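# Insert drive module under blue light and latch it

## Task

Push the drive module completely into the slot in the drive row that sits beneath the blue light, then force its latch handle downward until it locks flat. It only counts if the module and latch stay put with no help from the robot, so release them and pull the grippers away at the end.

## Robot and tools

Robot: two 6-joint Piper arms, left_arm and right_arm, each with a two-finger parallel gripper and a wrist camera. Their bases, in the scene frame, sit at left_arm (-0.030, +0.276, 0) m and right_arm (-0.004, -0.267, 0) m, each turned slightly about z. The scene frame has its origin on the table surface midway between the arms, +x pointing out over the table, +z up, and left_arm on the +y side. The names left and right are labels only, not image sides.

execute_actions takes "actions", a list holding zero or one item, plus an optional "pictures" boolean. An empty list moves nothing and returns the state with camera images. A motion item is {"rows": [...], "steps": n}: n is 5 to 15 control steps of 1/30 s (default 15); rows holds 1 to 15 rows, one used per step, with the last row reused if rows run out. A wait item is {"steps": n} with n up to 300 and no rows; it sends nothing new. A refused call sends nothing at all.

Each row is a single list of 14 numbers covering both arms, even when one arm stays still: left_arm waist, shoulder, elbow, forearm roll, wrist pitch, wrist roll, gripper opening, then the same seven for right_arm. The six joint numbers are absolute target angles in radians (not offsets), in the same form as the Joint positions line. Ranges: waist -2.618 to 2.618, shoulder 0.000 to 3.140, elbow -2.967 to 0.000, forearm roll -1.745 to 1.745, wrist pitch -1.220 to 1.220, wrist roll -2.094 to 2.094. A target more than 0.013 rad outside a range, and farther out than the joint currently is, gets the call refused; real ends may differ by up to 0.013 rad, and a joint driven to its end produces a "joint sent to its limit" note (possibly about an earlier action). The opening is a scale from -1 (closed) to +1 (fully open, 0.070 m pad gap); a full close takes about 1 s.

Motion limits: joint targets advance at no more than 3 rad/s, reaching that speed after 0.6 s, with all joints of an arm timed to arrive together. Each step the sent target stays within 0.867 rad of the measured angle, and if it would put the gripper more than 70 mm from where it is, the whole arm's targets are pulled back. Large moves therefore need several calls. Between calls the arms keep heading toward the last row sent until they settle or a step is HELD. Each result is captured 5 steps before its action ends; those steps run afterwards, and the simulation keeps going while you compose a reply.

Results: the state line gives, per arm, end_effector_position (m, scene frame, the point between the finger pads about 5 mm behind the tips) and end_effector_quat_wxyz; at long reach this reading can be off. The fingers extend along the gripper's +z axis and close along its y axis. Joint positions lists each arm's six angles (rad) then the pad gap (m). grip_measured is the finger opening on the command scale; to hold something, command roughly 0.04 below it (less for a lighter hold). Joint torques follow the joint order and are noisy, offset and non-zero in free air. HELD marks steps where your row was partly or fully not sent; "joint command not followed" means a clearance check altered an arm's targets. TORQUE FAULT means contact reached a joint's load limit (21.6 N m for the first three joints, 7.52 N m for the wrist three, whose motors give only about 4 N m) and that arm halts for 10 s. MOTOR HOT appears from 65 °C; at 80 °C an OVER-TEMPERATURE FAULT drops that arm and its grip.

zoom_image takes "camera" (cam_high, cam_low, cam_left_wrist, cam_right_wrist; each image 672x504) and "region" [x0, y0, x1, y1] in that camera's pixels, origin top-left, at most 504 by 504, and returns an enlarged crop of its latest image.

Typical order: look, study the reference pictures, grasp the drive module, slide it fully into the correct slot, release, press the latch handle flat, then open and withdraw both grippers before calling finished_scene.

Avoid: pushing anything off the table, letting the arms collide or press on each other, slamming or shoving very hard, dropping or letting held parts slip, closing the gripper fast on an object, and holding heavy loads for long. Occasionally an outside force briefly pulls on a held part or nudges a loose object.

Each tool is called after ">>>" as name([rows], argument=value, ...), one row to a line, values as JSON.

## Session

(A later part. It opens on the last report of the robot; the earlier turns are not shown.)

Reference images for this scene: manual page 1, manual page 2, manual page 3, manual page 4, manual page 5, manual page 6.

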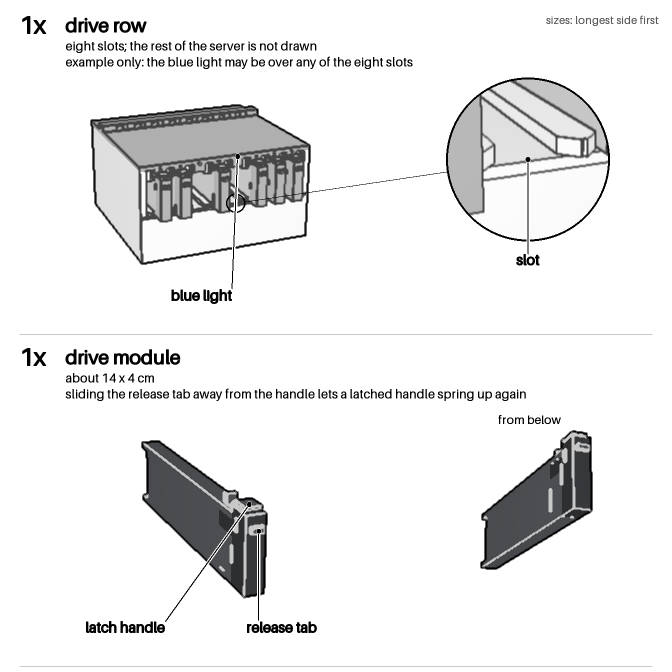

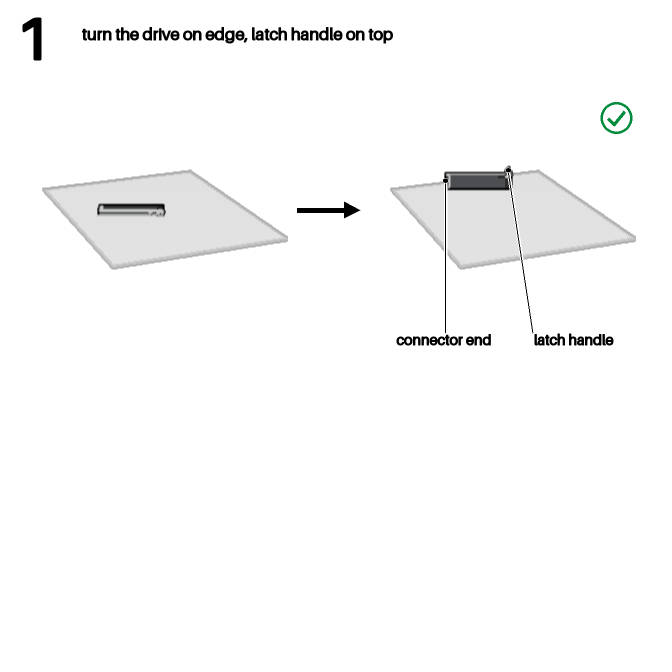

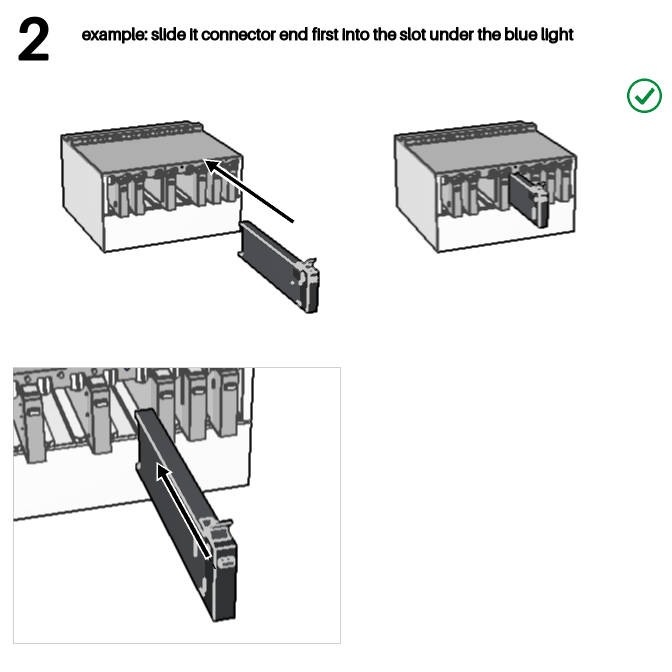

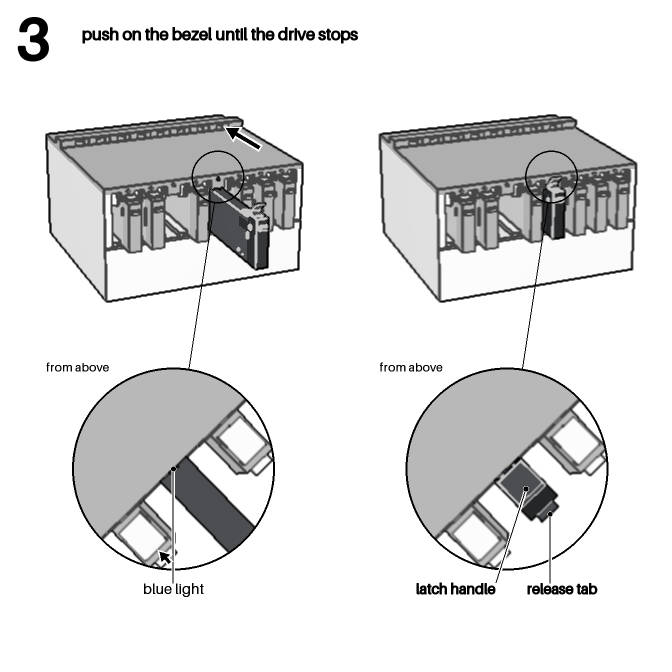

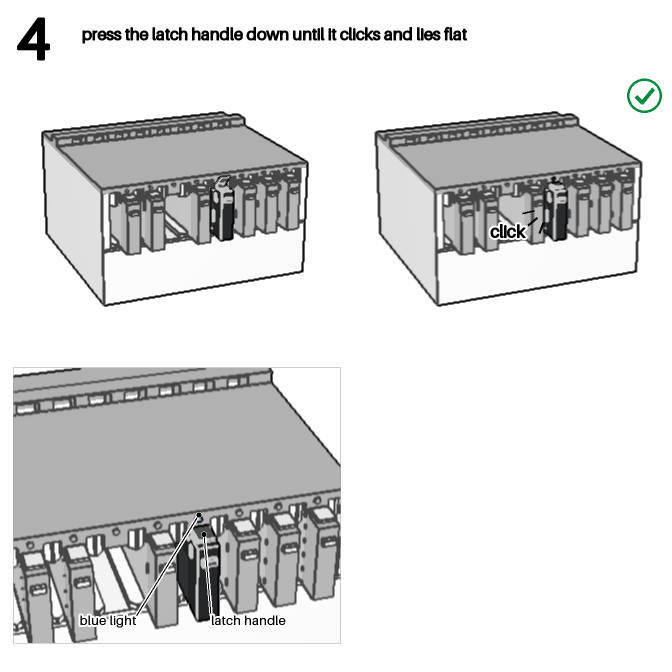

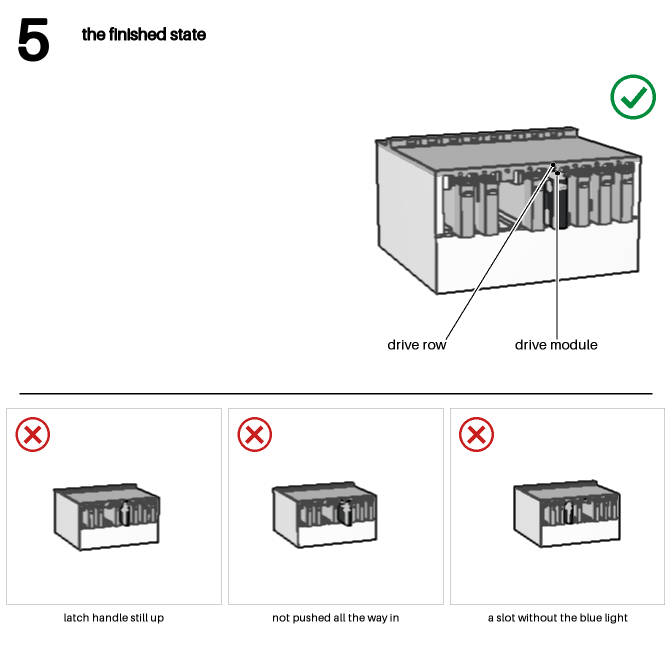

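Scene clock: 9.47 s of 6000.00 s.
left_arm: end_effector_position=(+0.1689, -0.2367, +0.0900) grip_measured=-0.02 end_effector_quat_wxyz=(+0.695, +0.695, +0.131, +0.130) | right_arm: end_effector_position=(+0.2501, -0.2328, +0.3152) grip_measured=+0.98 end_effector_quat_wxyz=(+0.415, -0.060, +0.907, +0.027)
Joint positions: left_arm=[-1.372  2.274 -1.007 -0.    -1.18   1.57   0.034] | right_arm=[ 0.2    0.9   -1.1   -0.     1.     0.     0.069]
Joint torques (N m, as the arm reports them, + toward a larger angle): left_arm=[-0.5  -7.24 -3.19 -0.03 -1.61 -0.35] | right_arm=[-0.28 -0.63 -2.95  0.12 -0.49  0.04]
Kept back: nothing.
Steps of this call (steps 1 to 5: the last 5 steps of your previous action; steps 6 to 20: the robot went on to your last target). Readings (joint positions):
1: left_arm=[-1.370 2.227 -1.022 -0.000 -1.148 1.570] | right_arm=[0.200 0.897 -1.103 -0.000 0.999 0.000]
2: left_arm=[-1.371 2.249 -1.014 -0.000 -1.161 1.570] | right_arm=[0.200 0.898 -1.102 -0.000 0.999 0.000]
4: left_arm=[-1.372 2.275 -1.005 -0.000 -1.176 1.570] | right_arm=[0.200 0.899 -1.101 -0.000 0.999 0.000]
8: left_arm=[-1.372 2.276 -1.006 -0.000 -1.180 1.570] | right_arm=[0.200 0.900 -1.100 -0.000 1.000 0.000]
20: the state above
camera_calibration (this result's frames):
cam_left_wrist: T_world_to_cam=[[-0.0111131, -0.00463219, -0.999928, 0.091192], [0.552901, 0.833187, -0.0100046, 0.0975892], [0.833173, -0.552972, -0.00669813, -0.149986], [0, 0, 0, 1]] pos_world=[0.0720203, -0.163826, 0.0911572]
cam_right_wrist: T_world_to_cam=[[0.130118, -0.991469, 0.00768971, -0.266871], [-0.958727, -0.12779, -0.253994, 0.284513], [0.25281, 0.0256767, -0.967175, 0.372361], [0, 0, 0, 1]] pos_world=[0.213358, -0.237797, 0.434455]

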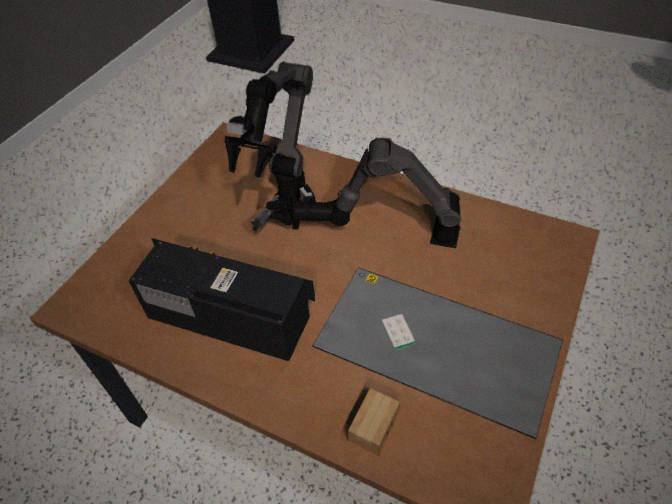

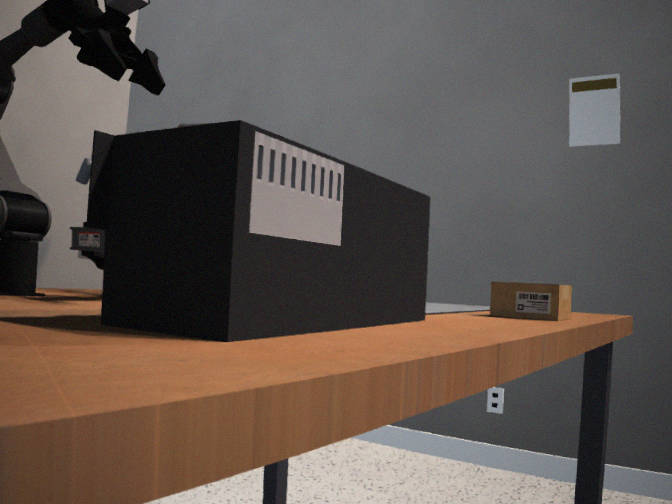

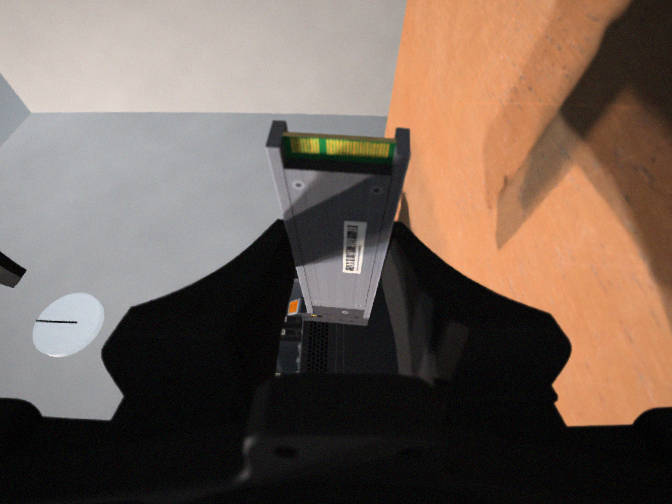

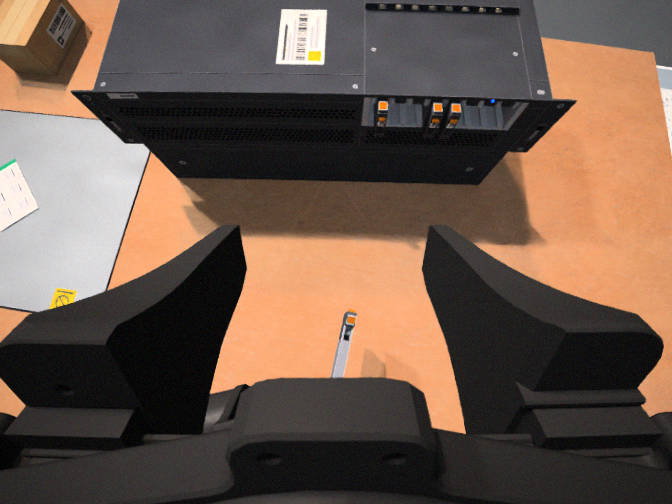

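>>> execute_actions([
  {"rows": [[-1.372,2.274,-1.007,0,-1.18,1.57,-0.3,0.141,1.344,-0.95,0,1.22,0.18,0.0]], "steps": 15},
])

>>> execute_actions([
  {"steps": 15},
], pictures=true)

Scene clock: 10.30 s of 6000.00 s.
left_arm: end_effector_position=(+0.1689, -0.2368, +0.0900) grip_measured=-0.02 end_effector_quat_wxyz=(+0.695, +0.695, +0.131, +0.130) | right_arm: end_effector_position=(+0.2547, -0.2396, +0.2173) grip_measured=+0.35 end_effector_quat_wxyz=(+0.230, -0.009, +0.973, +0.022)
Joint positions: left_arm=[-1.372  2.274 -1.007 -0.    -1.18   1.57   0.034] | right_arm=[ 0.172  1.114 -1.027 -0.     1.106  0.087  0.047]
Joint torques (N m, as the arm reports them, + toward a larger angle): left_arm=[-0.51 -7.21 -3.16  0.07 -1.3  -0.37] | right_arm=[-0.81 -2.08 -3.17  0.18 -0.15  0.06]
Steps of this call (steps 1 to 15: the robot went on to your last target; steps 16 to 25: the first 10 steps of this action). Readings (joint positions):
16: left_arm=[-1.372 2.274 -1.007 -0.000 -1.180 1.570] | right_arm=[0.200 0.900 -1.100 -0.000 1.000 0.000]
17: left_arm=[-1.372 2.274 -1.007 -0.000 -1.180 1.570] | right_arm=[0.200 0.903 -1.099 -0.000 1.001 0.001]
19: left_arm=[-1.372 2.274 -1.007 -0.000 -1.180 1.570] | right_arm=[0.197 0.926 -1.092 -0.000 1.013 0.011]
23: left_arm=[-1.372 2.274 -1.007 -0.000 -1.180 1.570] | right_arm=[0.181 1.043 -1.052 -0.000 1.071 0.059]
25: the state above

Scene clock: 10.80 s of 6000.00 s.
left_arm: end_effector_position=(+0.1689, -0.2368, +0.0900) grip_measured=-0.02 end_effector_quat_wxyz=(+0.695, +0.695, +0.131, +0.130) | right_arm: end_effector_position=(+0.2245, -0.2499, +0.1301) grip_measured=+0.00 end_effector_quat_wxyz=(+0.022, +0.054, +0.998, +0.003)
Joint positions: left_arm=[-1.372  2.274 -1.007 -0.    -1.18   1.57   0.034] | right_arm=[ 0.141  1.344 -0.949 -0.     1.219  0.181  0.035]
Joint torques (N m, as the arm reports them, + toward a larger angle): left_arm=[-0.44 -7.18 -3.23  0.07 -1.29 -0.39] | right_arm=[-0.37 -3.99 -4.11  0.15  0.1  -0.13]
joint sent to its limit (right arm) — the command would take joint 5 (wrist pitch) past its upper limit, so that joint was sent only as far as its limit.
Kept back: nothing.
Steps of this call (steps 1 to 5: the last 5 steps of your previous action; steps 6 to 15: the robot went on to your last target). Readings (joint positions):
1: left_arm=[-1.372 2.274 -1.007 -0.000 -1.180 1.570] | right_arm=[0.167 1.150 -1.015 -0.000 1.123 0.101]
2: left_arm=[-1.372 2.274 -1.007 -0.000 -1.180 1.570] | right_arm=[0.162 1.186 -1.003 -0.000 1.140 0.116]
4: left_arm=[-1.372 2.274 -1.007 -0.000 -1.180 1.570] | right_arm=[0.153 1.258 -0.979 -0.000 1.176 0.144]
8: left_arm=[-1.372 2.274 -1.007 -0.000 -1.180 1.570] | right_arm=[0.142 1.340 -0.951 -0.000 1.216 0.178]
15: the state above
camera_calibration (this result's frames):
cam_left_wrist: T_world_to_cam=[[-0.011152, -0.0044766, -0.999928, 0.0912333], [0.553056, 0.833085, -0.00989777, 0.0975949], [0.833069, -0.553126, -0.00681475, -0.149985], [0, 0, 0, 1]] pos_world=[0.0719898, -0.163857, 0.0911706]
cam_right_wrist: T_world_to_cam=[[-0.102804, -0.994701, -0.00118439, -0.226425], [-0.843758, 0.0865727, 0.529696, 0.136512], [-0.526787, 0.055454, -0.848187, 0.367195], [0, 0, 0, 1]] pos_world=[0.285339, -0.257406, 0.238872]

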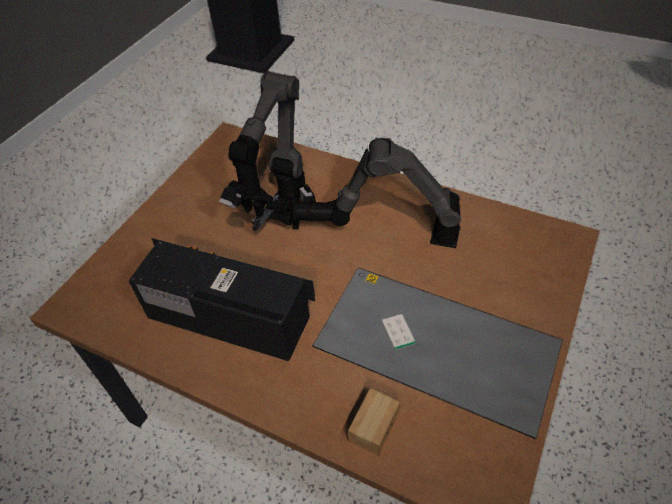

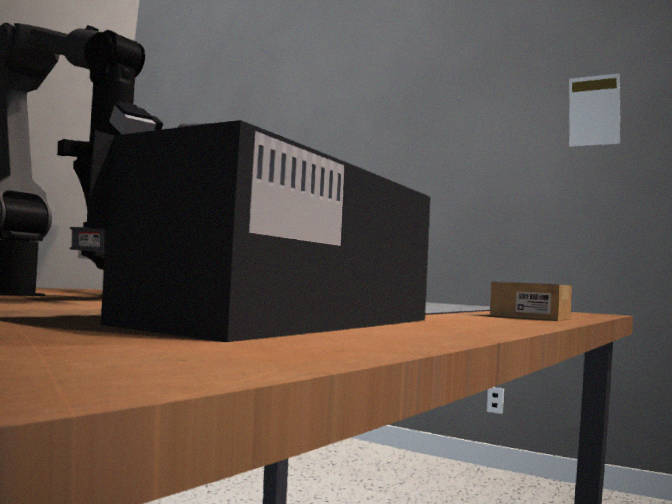

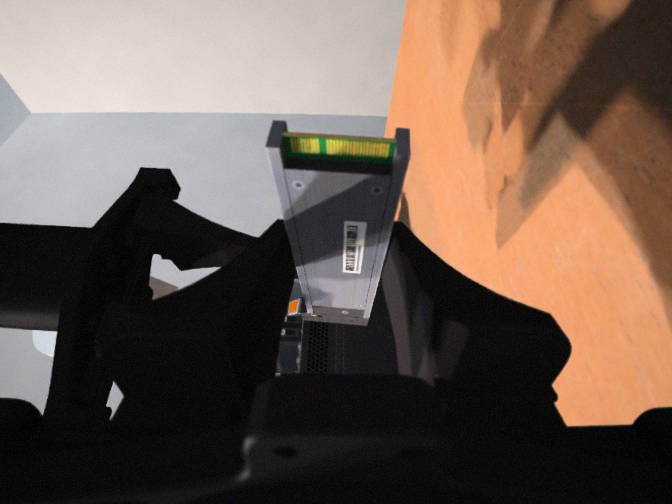

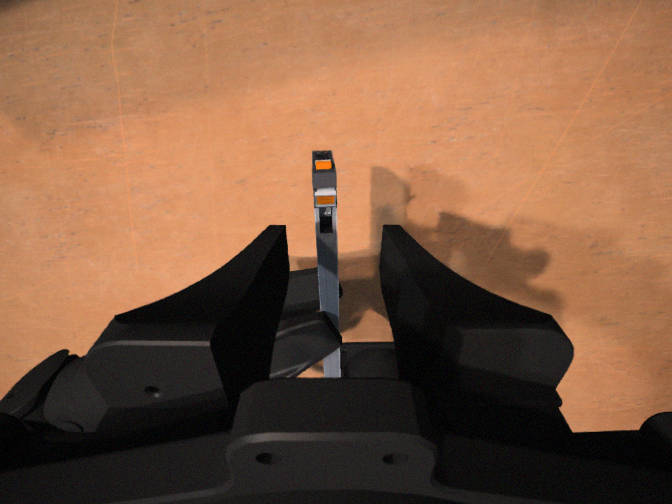

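>>> execute_actions([
  {"rows": [[-1.372,2.274,-1.007,0,-1.18,1.57,-0.3,0.153,1.382,-0.839,0,1.116,0.19,0.0]], "steps": 15},
])

>>> execute_actions([
  {"rows": [[-1.372,2.274,-1.007,0,-1.18,1.57,-0.3,0.153,1.382,-0.839,0,1.116,0.19,-1]], "steps": 15},
])

>>> execute_actions([
  {"rows": [[-1.372,2.274,-1.007,0,-1.18,1.57,0.6,0.153,1.382,-0.839,0,1.116,0.19,-1]], "steps": 15},
], pictures=true)

Scene clock: 11.30 s of 6000.00 s.
left_arm: end_effector_position=(+0.1689, -0.2368, +0.0899) grip_measured=-0.02 end_effector_quat_wxyz=(+0.695, +0.695, +0.131, +0.130) | right_arm: end_effector_position=(+0.2138, -0.2480, +0.0943) grip_measured=+0.00 end_effector_quat_wxyz=(-0.002, +0.052, +0.999, -0.000)
Joint positions: left_arm=[-1.372  2.274 -1.007  0.    -1.18   1.57   0.034] | right_arm=[ 0.153  1.383 -0.836  0.     1.114  0.19   0.035]
Joint torques (N m, as the arm reports them, + toward a larger angle): left_arm=[-0.38 -7.22 -3.14  0.07 -1.29 -0.38] | right_arm=[ 0.3  -3.55 -4.14  0.17  0.27  0.07]
joint sent to its limit (right arm) — the command would take joint 5 (wrist pitch) past its upper limit, so that joint was sent only as far as its limit.
Steps of this call (steps 1 to 5: the robot went on to your last target; steps 6 to 15: the first 10 steps of this action). Readings (joint positions):
6: left_arm=[-1.372 2.274 -1.007 0.000 -1.180 1.570] | right_arm=[0.141 1.344 -0.949 -0.000 1.219 0.180]
7: left_arm=[-1.372 2.274 -1.007 0.000 -1.180 1.570] | right_arm=[0.141 1.344 -0.948 -0.000 1.217 0.180]
9: left_arm=[-1.372 2.274 -1.007 0.000 -1.180 1.570] | right_arm=[0.143 1.350 -0.926 -0.000 1.194 0.181]
13: left_arm=[-1.372 2.274 -1.007 0.000 -1.180 1.570] | right_arm=[0.152 1.380 -0.844 0.000 1.121 0.189]
15: the state above

Scene clock: 11.80 s of 6000.00 s.
left_arm: end_effector_position=(+0.1686, -0.2370, +0.0900) grip_measured=-0.02 end_effector_quat_wxyz=(+0.695, +0.695, +0.130, +0.130) | right_arm: end_effector_position=(+0.2142, -0.2476, +0.0951) grip_measured=-0.62 end_effector_quat_wxyz=(-0.001, +0.052, +0.999, +0.001)
Joint positions: left_arm=[-1.372  2.274 -1.007  0.001 -1.18   1.57   0.034] | right_arm=[ 0.153  1.382 -0.839  0.002  1.116  0.19   0.013]
Joint torques (N m, as the arm reports them, + toward a larger angle): left_arm=[-0.15 -7.08 -3.05 -0.16 -1.52 -0.34] | right_arm=[-0.08 -3.73 -4.01 -0.34  0.18  0.07]
Steps of this call (steps 1 to 5: the last 5 steps of your previous action; steps 6 to 15: the first 10 steps of this action). Readings (joint positions):
6: left_arm=[-1.372 2.274 -1.007 0.000 -1.180 1.570] | right_arm=[0.153 1.383 -0.838 0.000 1.116 0.190]
7: left_arm=[-1.372 2.274 -1.007 0.000 -1.180 1.570] | right_arm=[0.153 1.383 -0.838 0.000 1.116 0.190]
9: left_arm=[-1.372 2.274 -1.007 0.000 -1.180 1.570] | right_arm=[0.153 1.383 -0.838 0.000 1.116 0.190]
13: left_arm=[-1.372 2.274 -1.007 0.000 -1.180 1.570] | right_arm=[0.153 1.383 -0.839 0.000 1.116 0.190]
15: the state above

Scene clock: 12.30 s of 6000.00 s.
left_arm: end_effector_position=(+0.1687, -0.2371, +0.0906) grip_measured=+0.60 end_effector_quat_wxyz=(+0.696, +0.694, +0.131, +0.130) | right_arm: end_effector_position=(+0.2144, -0.2484, +0.0953) grip_measured=-0.75 end_effector_quat_wxyz=(-0.000, +0.052, +0.999, -0.001)
Joint positions: left_arm=[-1.372  2.273 -1.008 -0.    -1.18   1.57   0.056] | right_arm=[ 0.153  1.382 -0.839 -0.002  1.116  0.19   0.009]
Joint torques (N m, as the arm reports them, + toward a larger angle): left_arm=[ 0.47 -6.58 -2.07 -0.12 -1.49 -0.13] | right_arm=[-0.82 -3.79 -3.68  0.2   0.   -0.16]
Steps of this call (steps 1 to 5: the last 5 steps of your previous action; steps 6 to 15: the first 10 steps of this action). Readings (joint positions):
6: left_arm=[-1.373 2.274 -1.008 0.001 -1.179 1.570] | right_arm=[0.154 1.382 -0.839 0.005 1.116 0.191]
7: left_arm=[-1.373 2.274 -1.008 0.000 -1.179 1.570] | right_arm=[0.154 1.382 -0.839 0.000 1.116 0.191]
9: left_arm=[-1.373 2.273 -1.008 -0.000 -1.180 1.570] | right_arm=[0.153 1.382 -0.839 -0.003 1.116 0.191]
13: left_arm=[-1.373 2.273 -1.008 -0.000 -1.180 1.570] | right_arm=[0.153 1.382 -0.839 -0.003 1.116 0.191]
15: the state above
camera_calibration (this result's frames):
cam_left_wrist: T_world_to_cam=[[-0.0110365, -0.00625061, -0.99992, 0.0914603], [0.553315, 0.832895, -0.0113137, 0.0979607], [0.832899, -0.553396, -0.00573373, -0.150184], [0, 0, 0, 1]] pos_world=[0.0718939, -0.16413, 0.0917001]
cam_right_wrist: T_world_to_cam=[[-0.0991586, -0.995032, 0.00883374, -0.227866], [-0.819711, 0.0867136, 0.566176, 0.137677], [-0.564129, 0.0489001, -0.824237, 0.336352], [0, 0, 0, 1]] pos_world=[0.280007, -0.25512, 0.201297]

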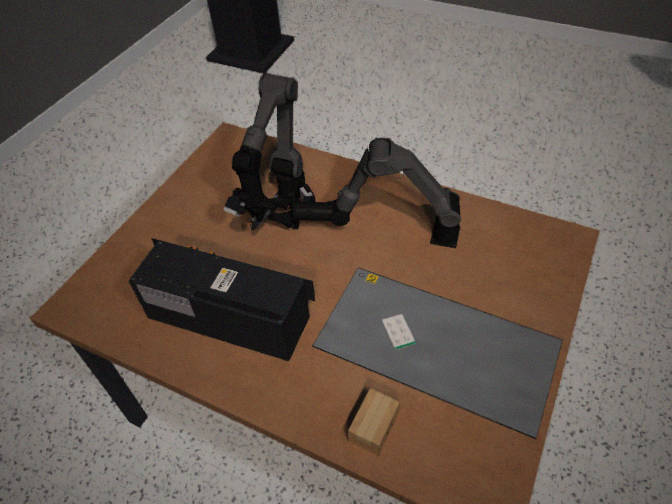

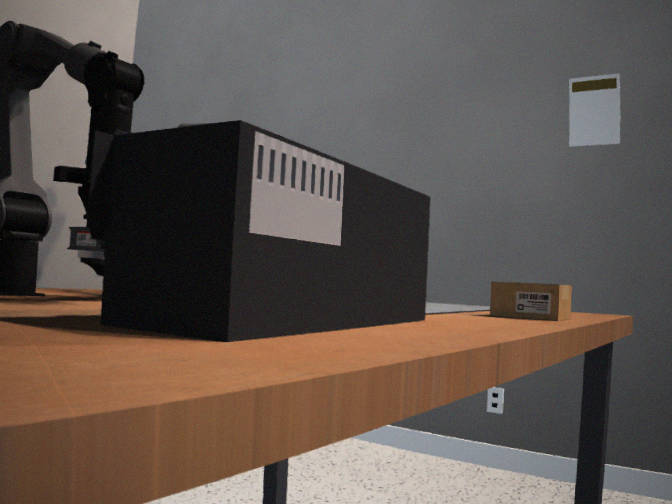

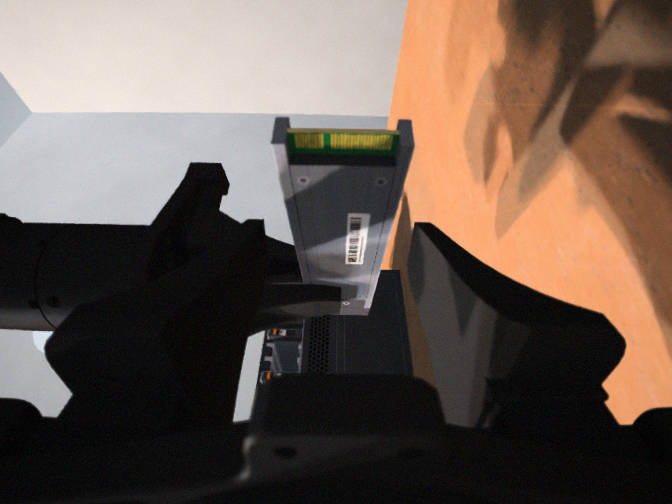

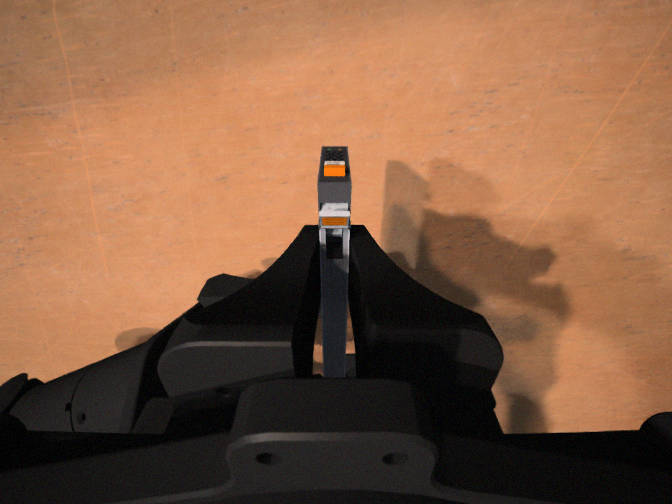

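>>> execute_actions([
  {"rows": [[-1.372,2.274,-1.007,0,-1.18,1.57,1,-0.2,1.382,-0.839,0,1.116,0.19,-1]], "steps": 15},
])

>>> execute_actions([
  {"rows": [[-1.2,1.6,-0.9,0,-0.6,1.57,1,-0.2,1.382,-0.839,0,1.116,-1.38,-1]], "steps": 15},
])

>>> execute_actions([
  {"steps": 25},
], pictures=true)

Scene clock: 12.93 s of 6000.00 s.
left_arm: end_effector_position=(+0.1689, -0.2368, +0.0903) grip_measured=+1.00 end_effector_quat_wxyz=(+0.695, +0.695, +0.131, +0.130) | right_arm: end_effector_position=(+0.2129, -0.2986, +0.0953) grip_measured=-0.75 end_effector_quat_wxyz=(-0.000, +0.167, +0.986, +0.000)
Joint positions: left_arm=[-1.372  2.273 -1.007 -0.    -1.18   1.57   0.07 ] | right_arm=[-0.079  1.382 -0.839  0.     1.116  0.19   0.009]
Joint torques (N m, as the arm reports them, + toward a larger angle): left_arm=[ 0.44 -6.09 -2.27 -0.03 -1.39  0.05] | right_arm=[ 1.57 -3.51 -3.45 -0.01  0.   -0.16]
Steps of this call (steps 1 to 5: the last 5 steps of your previous action; steps 6 to 9: the robot went on to your last target; steps 10 to 19: the first 10 steps of this action). Readings (joint positions):
10: left_arm=[-1.372 2.273 -1.007 -0.000 -1.180 1.570] | right_arm=[0.153 1.382 -0.839 -0.000 1.116 0.190]
11: left_arm=[-1.372 2.273 -1.007 -0.000 -1.180 1.570] | right_arm=[0.150 1.382 -0.839 0.000 1.116 0.190]
13: left_arm=[-1.372 2.273 -1.007 -0.000 -1.180 1.570] | right_arm=[0.125 1.382 -0.839 0.000 1.116 0.190]
17: left_arm=[-1.372 2.273 -1.007 -0.000 -1.180 1.570] | right_arm=[0.006 1.382 -0.839 0.000 1.116 0.190]
19: the state above

Scene clock: 13.43 s of 6000.00 s.
left_arm: end_effector_position=(+0.1953, -0.2167, +0.1587) grip_measured=+1.00 end_effector_quat_wxyz=(+0.689, +0.692, +0.151, +0.150) | right_arm: end_effector_position=(+0.2075, -0.3246, +0.0953) grip_measured=-0.75 end_effector_quat_wxyz=(-0.000, +0.109, +0.994, +0.000)
Joint positions: left_arm=[-1.313  2.044 -0.971 -0.    -0.982  1.57   0.07 ] | right_arm=[-0.2    1.382 -0.839  0.     1.116 -0.049  0.009]
Joint torques (N m, as the arm reports them, + toward a larger angle): left_arm=[ 0.07 -6.   -2.41  0.   -0.98  0.07] | right_arm=[ 0.45 -3.37 -3.05 -0.19  0.09 -0.5 ]
Steps of this call (steps 1 to 5: the last 5 steps of your previous action; steps 6 to 15: the first 10 steps of this action). Readings (joint positions):
6: left_arm=[-1.372 2.273 -1.007 -0.000 -1.180 1.570] | right_arm=[-0.200 1.382 -0.839 0.000 1.116 0.190]
7: left_arm=[-1.371 2.271 -1.006 -0.000 -1.178 1.570] | right_arm=[-0.201 1.382 -0.839 0.000 1.116 0.187]
9: left_arm=[-1.365 2.249 -1.002 -0.000 -1.156 1.570] | right_arm=[-0.200 1.382 -0.839 0.000 1.116 0.162]
13: left_arm=[-1.335 2.130 -0.983 -0.000 -1.054 1.570] | right_arm=[-0.200 1.382 -0.839 0.000 1.116 0.044]
15: the state above

Scene clock: 14.27 s of 6000.00 s.
left_arm: end_effector_position=(+0.2210, -0.1406, +0.2747) grip_measured=+1.00 end_effector_quat_wxyz=(+0.677, +0.686, +0.191, +0.188) | right_arm: end_effector_position=(+0.2074, -0.3247, +0.0953) grip_measured=-0.75 end_effector_quat_wxyz=(-0.000, -0.528, +0.849, +0.000)
Joint positions: left_arm=[-1.2    1.6   -0.9   -0.    -0.599  1.57   0.07 ] | right_arm=[-0.2    1.382 -0.839  0.     1.116 -1.38   0.009]
Joint torques (N m, as the arm reports them, + toward a larger angle): left_arm=[-0.47 -3.33 -3.68  0.02 -1.55  0.04] | right_arm=[ 0.29 -3.18 -2.5  -0.12  0.23  0.07]
Kept back: nothing.
Steps of this call (steps 1 to 5: the last 5 steps of your previous action; steps 6 to 25: the robot went on to your last target). Readings (joint positions):
1: left_arm=[-1.302 2.002 -0.965 -0.000 -0.947 1.570] | right_arm=[-0.200 1.382 -0.839 0.000 1.116 -0.103]
2: left_arm=[-1.292 1.961 -0.958 -0.000 -0.911 1.570] | right_arm=[-0.200 1.382 -0.839 0.000 1.116 -0.163]
4: left_arm=[-1.270 1.877 -0.945 -0.000 -0.839 1.570] | right_arm=[-0.200 1.382 -0.839 0.000 1.116 -0.300]
8: left_arm=[-1.228 1.711 -0.918 -0.000 -0.697 1.570] | right_arm=[-0.200 1.382 -0.839 0.000 1.116 -0.638]
25: the state above
camera_calibration (this result's frames):
cam_left_wrist: T_world_to_cam=[[-0.0174294, 0.00556756, -0.999833, 0.279787], [0.401774, 0.915737, -0.00190459, 0.0333489], [0.915573, -0.40174, -0.0181977, -0.132848], [0, 0, 0, 1]] pos_world=[0.11311, -0.0854669, 0.277386]
cam_right_wrist: T_world_to_cam=[[0.898769, -0.438383, 0.00594262, -0.330404], [-0.364494, -0.739612, 0.56579, -0.224078], [-0.243637, -0.51068, -0.824528, 0.0879681], [0, 0, 0, 1]] pos_world=[0.236714, -0.26565, 0.201276]

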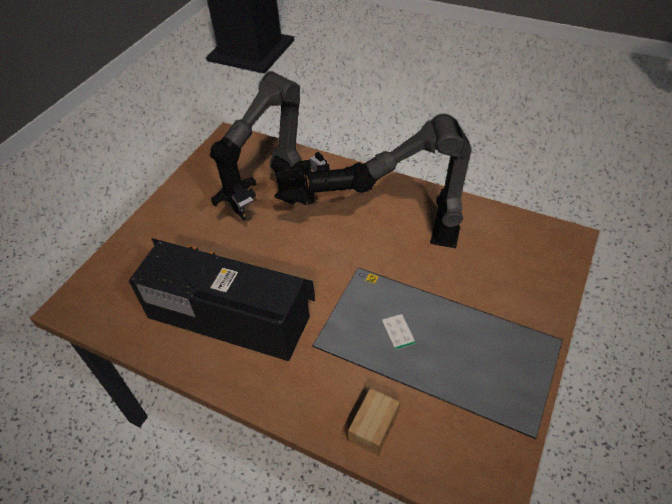

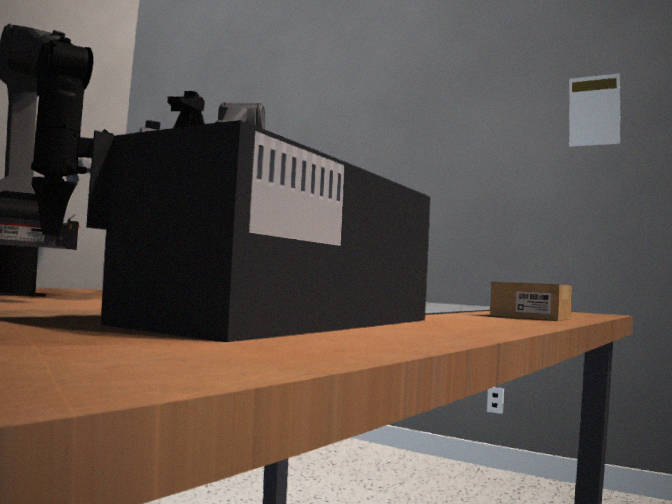

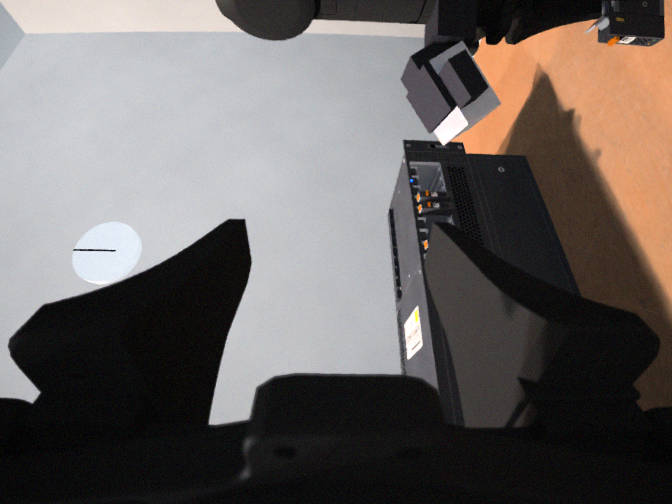

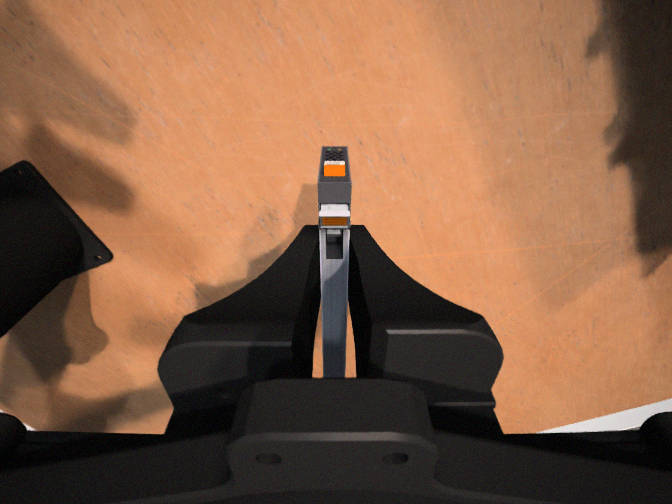

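>>> execute_actions([
  {"rows": [[-1.2,1.6,-0.9,0,-0.6,1.57,1,-0.2,1.53,-0.658,0,0.786,-1.38,-1]], "steps": 15},
])

>>> execute_actions([
  {"rows": [[-1.2,1.6,-0.9,0,-0.6,1.57,1,-0.2,1.53,-0.658,0,0.786,-1.38,0]], "steps": 15},
])

>>> execute_actions([
  {"rows": [[-1.2,1.6,-0.9,0,-0.6,1.57,1,-0.2,1.382,-0.839,0,1.116,-1.38,0]], "steps": 12},
])

>>> execute_actions([
  {"rows": [[-1.2,1.6,-0.9,0,-0.6,1.57,1,-0.2,1.382,-0.839,0,1.116,1.76,0]], "steps": 15},
])

>>> execute_actions([
  {"steps": 40},
], pictures=true)

Scene clock: 14.83 s of 6000.00 s.
left_arm: end_effector_position=(+0.2209, -0.1408, +0.2748) grip_measured=+1.00 end_effector_quat_wxyz=(+0.677, +0.686, +0.191, +0.188) | right_arm: end_effector_position=(+0.2100, -0.3254, +0.0445) grip_measured=-0.75 end_effector_quat_wxyz=(-0.000, -0.528, +0.849, +0.000)
Joint positions: left_arm=[-1.2   1.6  -0.9  -0.   -0.6   1.57  0.07] | right_arm=[-0.2    1.484 -0.714 -0.     0.887 -1.38   0.009]
Joint torques (N m, as the arm reports them, + toward a larger angle): left_arm=[-0.47 -3.39 -4.03  0.04 -1.55  0.02] | right_arm=[-0.01 -4.33 -3.32 -0.15  0.56 -0.04]
Steps of this call (steps 1 to 7: the robot went on to your last target; steps 8 to 17: the first 10 steps of this action). Readings (joint positions):
8: left_arm=[-1.200 1.600 -0.900 -0.000 -0.600 1.570] | right_arm=[-0.200 1.382 -0.839 0.000 1.116 -1.380]
9: left_arm=[-1.200 1.600 -0.900 -0.000 -0.600 1.570] | right_arm=[-0.200 1.383 -0.837 0.000 1.114 -1.380]
11: left_arm=[-1.200 1.600 -0.900 -0.000 -0.600 1.570] | right_arm=[-0.200 1.393 -0.824 0.000 1.090 -1.380]
15: left_arm=[-1.200 1.600 -0.900 -0.000 -0.600 1.570] | right_arm=[-0.200 1.447 -0.759 0.000 0.970 -1.380]
17: the state above

Scene clock: 15.33 s of 6000.00 s.
left_arm: end_effector_position=(+0.2208, -0.1408, +0.2748) grip_measured=+1.00 end_effector_quat_wxyz=(+0.677, +0.686, +0.191, +0.188) | right_arm: end_effector_position=(+0.2073, -0.3247, +0.0229) grip_measured=-0.13 end_effector_quat_wxyz=(-0.001, -0.528, +0.849, +0.001)
Joint positions: left_arm=[-1.2   1.6  -0.9   0.   -0.6   1.57  0.07] | right_arm=[-0.2    1.531 -0.657 -0.     0.786 -1.38   0.031]
Joint torques (N m, as the arm reports them, + toward a larger angle): left_arm=[-0.48 -3.33 -4.27  0.03 -1.54  0.  ] | right_arm=[ 0.05 -4.28 -3.62 -0.11  0.27 -0.14]
Steps of this call (steps 1 to 5: the last 5 steps of your previous action; steps 6 to 15: the first 10 steps of this action). Readings (joint positions):
6: left_arm=[-1.200 1.600 -0.900 0.000 -0.600 1.570] | right_arm=[-0.200 1.532 -0.657 -0.000 0.785 -1.380]
7: left_arm=[-1.200 1.600 -0.900 0.000 -0.600 1.570] | right_arm=[-0.200 1.532 -0.657 -0.000 0.785 -1.380]
9: left_arm=[-1.200 1.600 -0.900 0.000 -0.600 1.570] | right_arm=[-0.200 1.532 -0.657 -0.000 0.786 -1.380]
13: left_arm=[-1.200 1.600 -0.900 0.000 -0.600 1.570] | right_arm=[-0.200 1.531 -0.657 -0.000 0.786 -1.380]
15: the state above

Scene clock: 15.73 s of 6000.00 s.
left_arm: end_effector_position=(+0.2209, -0.1408, +0.2750) grip_measured=+1.00 end_effector_quat_wxyz=(+0.677, +0.685, +0.191, +0.188) | right_arm: end_effector_position=(+0.2100, -0.3254, +0.0458) grip_measured=+0.00 end_effector_quat_wxyz=(-0.000, -0.528, +0.849, +0.000)
Joint positions: left_arm=[-1.2   1.6  -0.9   0.   -0.6   1.57  0.07] | right_arm=[-0.2    1.482 -0.717 -0.     0.894 -1.38   0.035]
Joint torques (N m, as the arm reports them, + toward a larger angle): left_arm=[-0.32 -3.25 -4.39  0.04 -1.53 -0.01] | right_arm=[-0.06 -5.02 -4.41 -0.1   0.67 -0.17]
Steps of this call (steps 1 to 5: the last 5 steps of your previous action; steps 6 to 12: the first 7 steps of this action). Readings (joint positions):
6: left_arm=[-1.200 1.600 -0.900 0.000 -0.600 1.570] | right_arm=[-0.200 1.530 -0.658 -0.000 0.786 -1.380]
7: left_arm=[-1.200 1.600 -0.900 0.000 -0.600 1.570] | right_arm=[-0.200 1.529 -0.659 -0.000 0.789 -1.380]
9: left_arm=[-1.200 1.600 -0.900 0.000 -0.600 1.570] | right_arm=[-0.200 1.518 -0.673 -0.000 0.814 -1.380]
12: the state above

Scene clock: 16.23 s of 6000.00 s.
left_arm: end_effector_position=(+0.2209, -0.1408, +0.2750) grip_measured=+1.00 end_effector_quat_wxyz=(+0.677, +0.685, +0.191, +0.188) | right_arm: end_effector_position=(+0.2059, -0.3243, +0.0934) grip_measured=+0.00 end_effector_quat_wxyz=(-0.004, -0.423, +0.906, +0.003)
Joint positions: left_arm=[-1.2   1.6  -0.9   0.   -0.6   1.57  0.07] | right_arm=[-0.2    1.386 -0.835 -0.     1.116 -1.142  0.035]
Joint torques (N m, as the arm reports them, + toward a larger angle): left_arm=[-0.41 -3.46 -4.27  0.01 -1.52 -0.01] | right_arm=[-0.07 -3.96 -4.2  -0.09 -0.01  0.41]
Steps of this call (steps 1 to 5: the last 5 steps of your previous action; steps 6 to 15: the first 10 steps of this action). Readings (joint positions):
6: left_arm=[-1.200 1.600 -0.900 0.000 -0.600 1.570] | right_arm=[-0.200 1.391 -0.826 -0.000 1.092 -1.380]
7: left_arm=[-1.200 1.600 -0.900 0.000 -0.600 1.570] | right_arm=[-0.200 1.386 -0.833 -0.000 1.106 -1.378]
9: left_arm=[-1.200 1.600 -0.900 0.000 -0.600 1.570] | right_arm=[-0.200 1.386 -0.834 -0.000 1.118 -1.353]
13: left_arm=[-1.200 1.600 -0.900 0.000 -0.600 1.570] | right_arm=[-0.200 1.386 -0.834 -0.000 1.116 -1.234]
15: the state above

Scene clock: 17.57 s of 6000.00 s.
left_arm: end_effector_position=(+0.2209, -0.1408, +0.2750) grip_measured=+1.00 end_effector_quat_wxyz=(+0.677, +0.685, +0.191, +0.188) | right_arm: end_effector_position=(+0.2073, -0.3247, +0.0952) grip_measured=+0.00 end_effector_quat_wxyz=(-0.000, +0.847, +0.532, -0.000)
Joint positions: left_arm=[-1.2   1.6  -0.9   0.   -0.6   1.57  0.07] | right_arm=[-0.2    1.382 -0.839 -0.     1.116  1.752  0.035]
Joint torques (N m, as the arm reports them, + toward a larger angle): left_arm=[-0.35 -3.26 -4.22  0.02 -1.52 -0.08] | right_arm=[-0.48 -4.09 -3.98 -0.1   0.03 -0.25]
Kept back: nothing.
Steps of this call (steps 1 to 5: the last 5 steps of your previous action; steps 6 to 40: the robot went on to your last target). Readings (joint positions):
1: left_arm=[-1.200 1.600 -0.900 0.000 -0.600 1.570] | right_arm=[-0.200 1.386 -0.835 -0.000 1.116 -1.087]
2: left_arm=[-1.200 1.600 -0.900 0.000 -0.600 1.570] | right_arm=[-0.200 1.385 -0.836 -0.000 1.116 -1.027]
4: left_arm=[-1.200 1.600 -0.900 0.000 -0.600 1.570] | right_arm=[-0.200 1.385 -0.836 -0.000 1.116 -0.890]
8: left_arm=[-1.200 1.600 -0.900 0.000 -0.600 1.570] | right_arm=[-0.200 1.384 -0.838 -0.000 1.116 -0.552]
40: the state above
camera_calibration (this result's frames):
cam_left_wrist: T_world_to_cam=[[-0.016915, 0.00484782, -0.999845, 0.279831], [0.402271, 0.915518, -0.00236651, 0.0335893], [0.915364, -0.402249, -0.0174361, -0.133001], [0, 0, 0, 1]] pos_world=[0.112966, -0.0856077, 0.277548]
cam_right_wrist: T_world_to_cam=[[-0.903083, 0.429402, 0.00741615, 0.324883], [0.357937, 0.743018, 0.565513, 0.107607], [0.237322, 0.51336, -0.824706, 0.320721], [0, 0, 0, 1]] pos_world=[0.178766, -0.384105, 0.201238]

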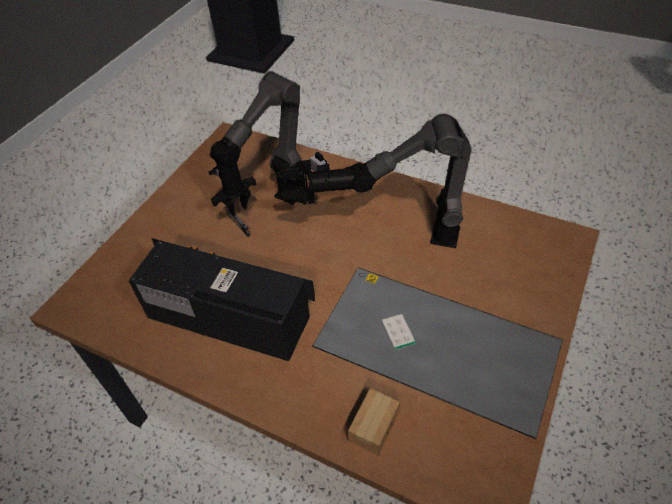

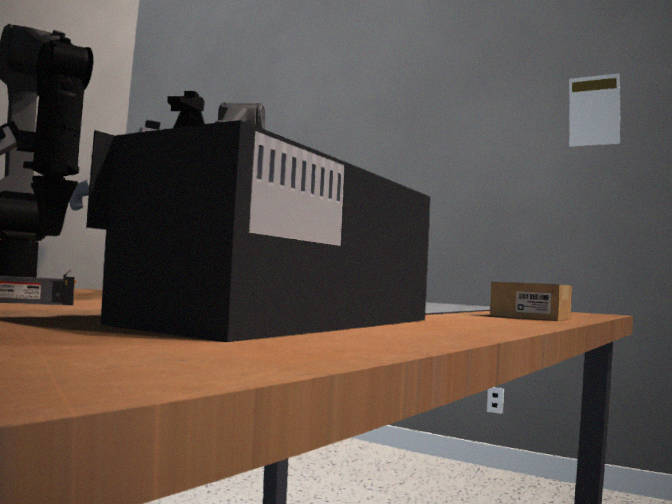

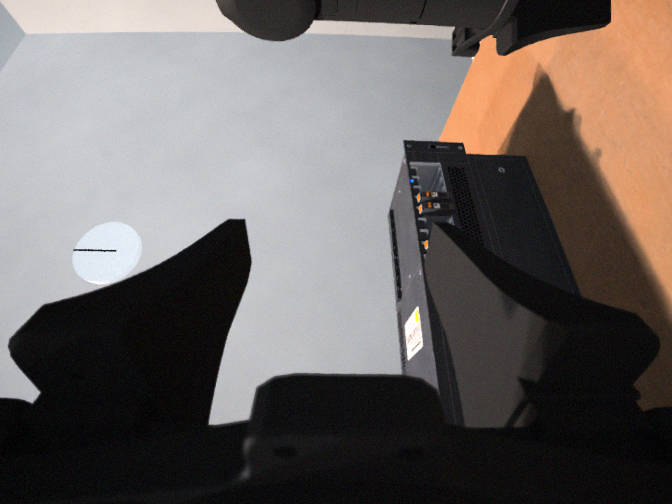

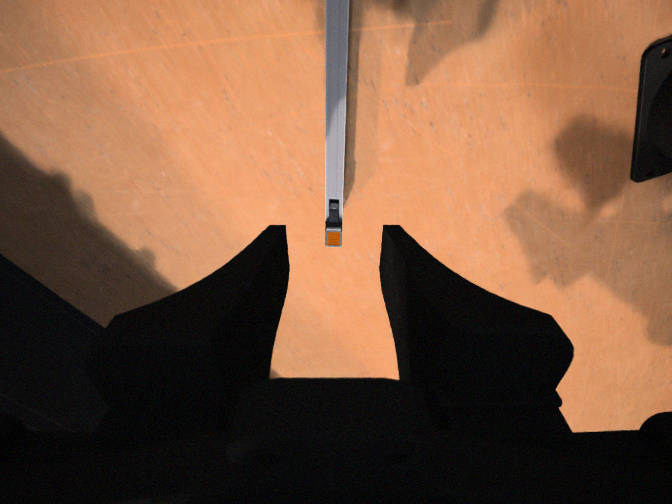

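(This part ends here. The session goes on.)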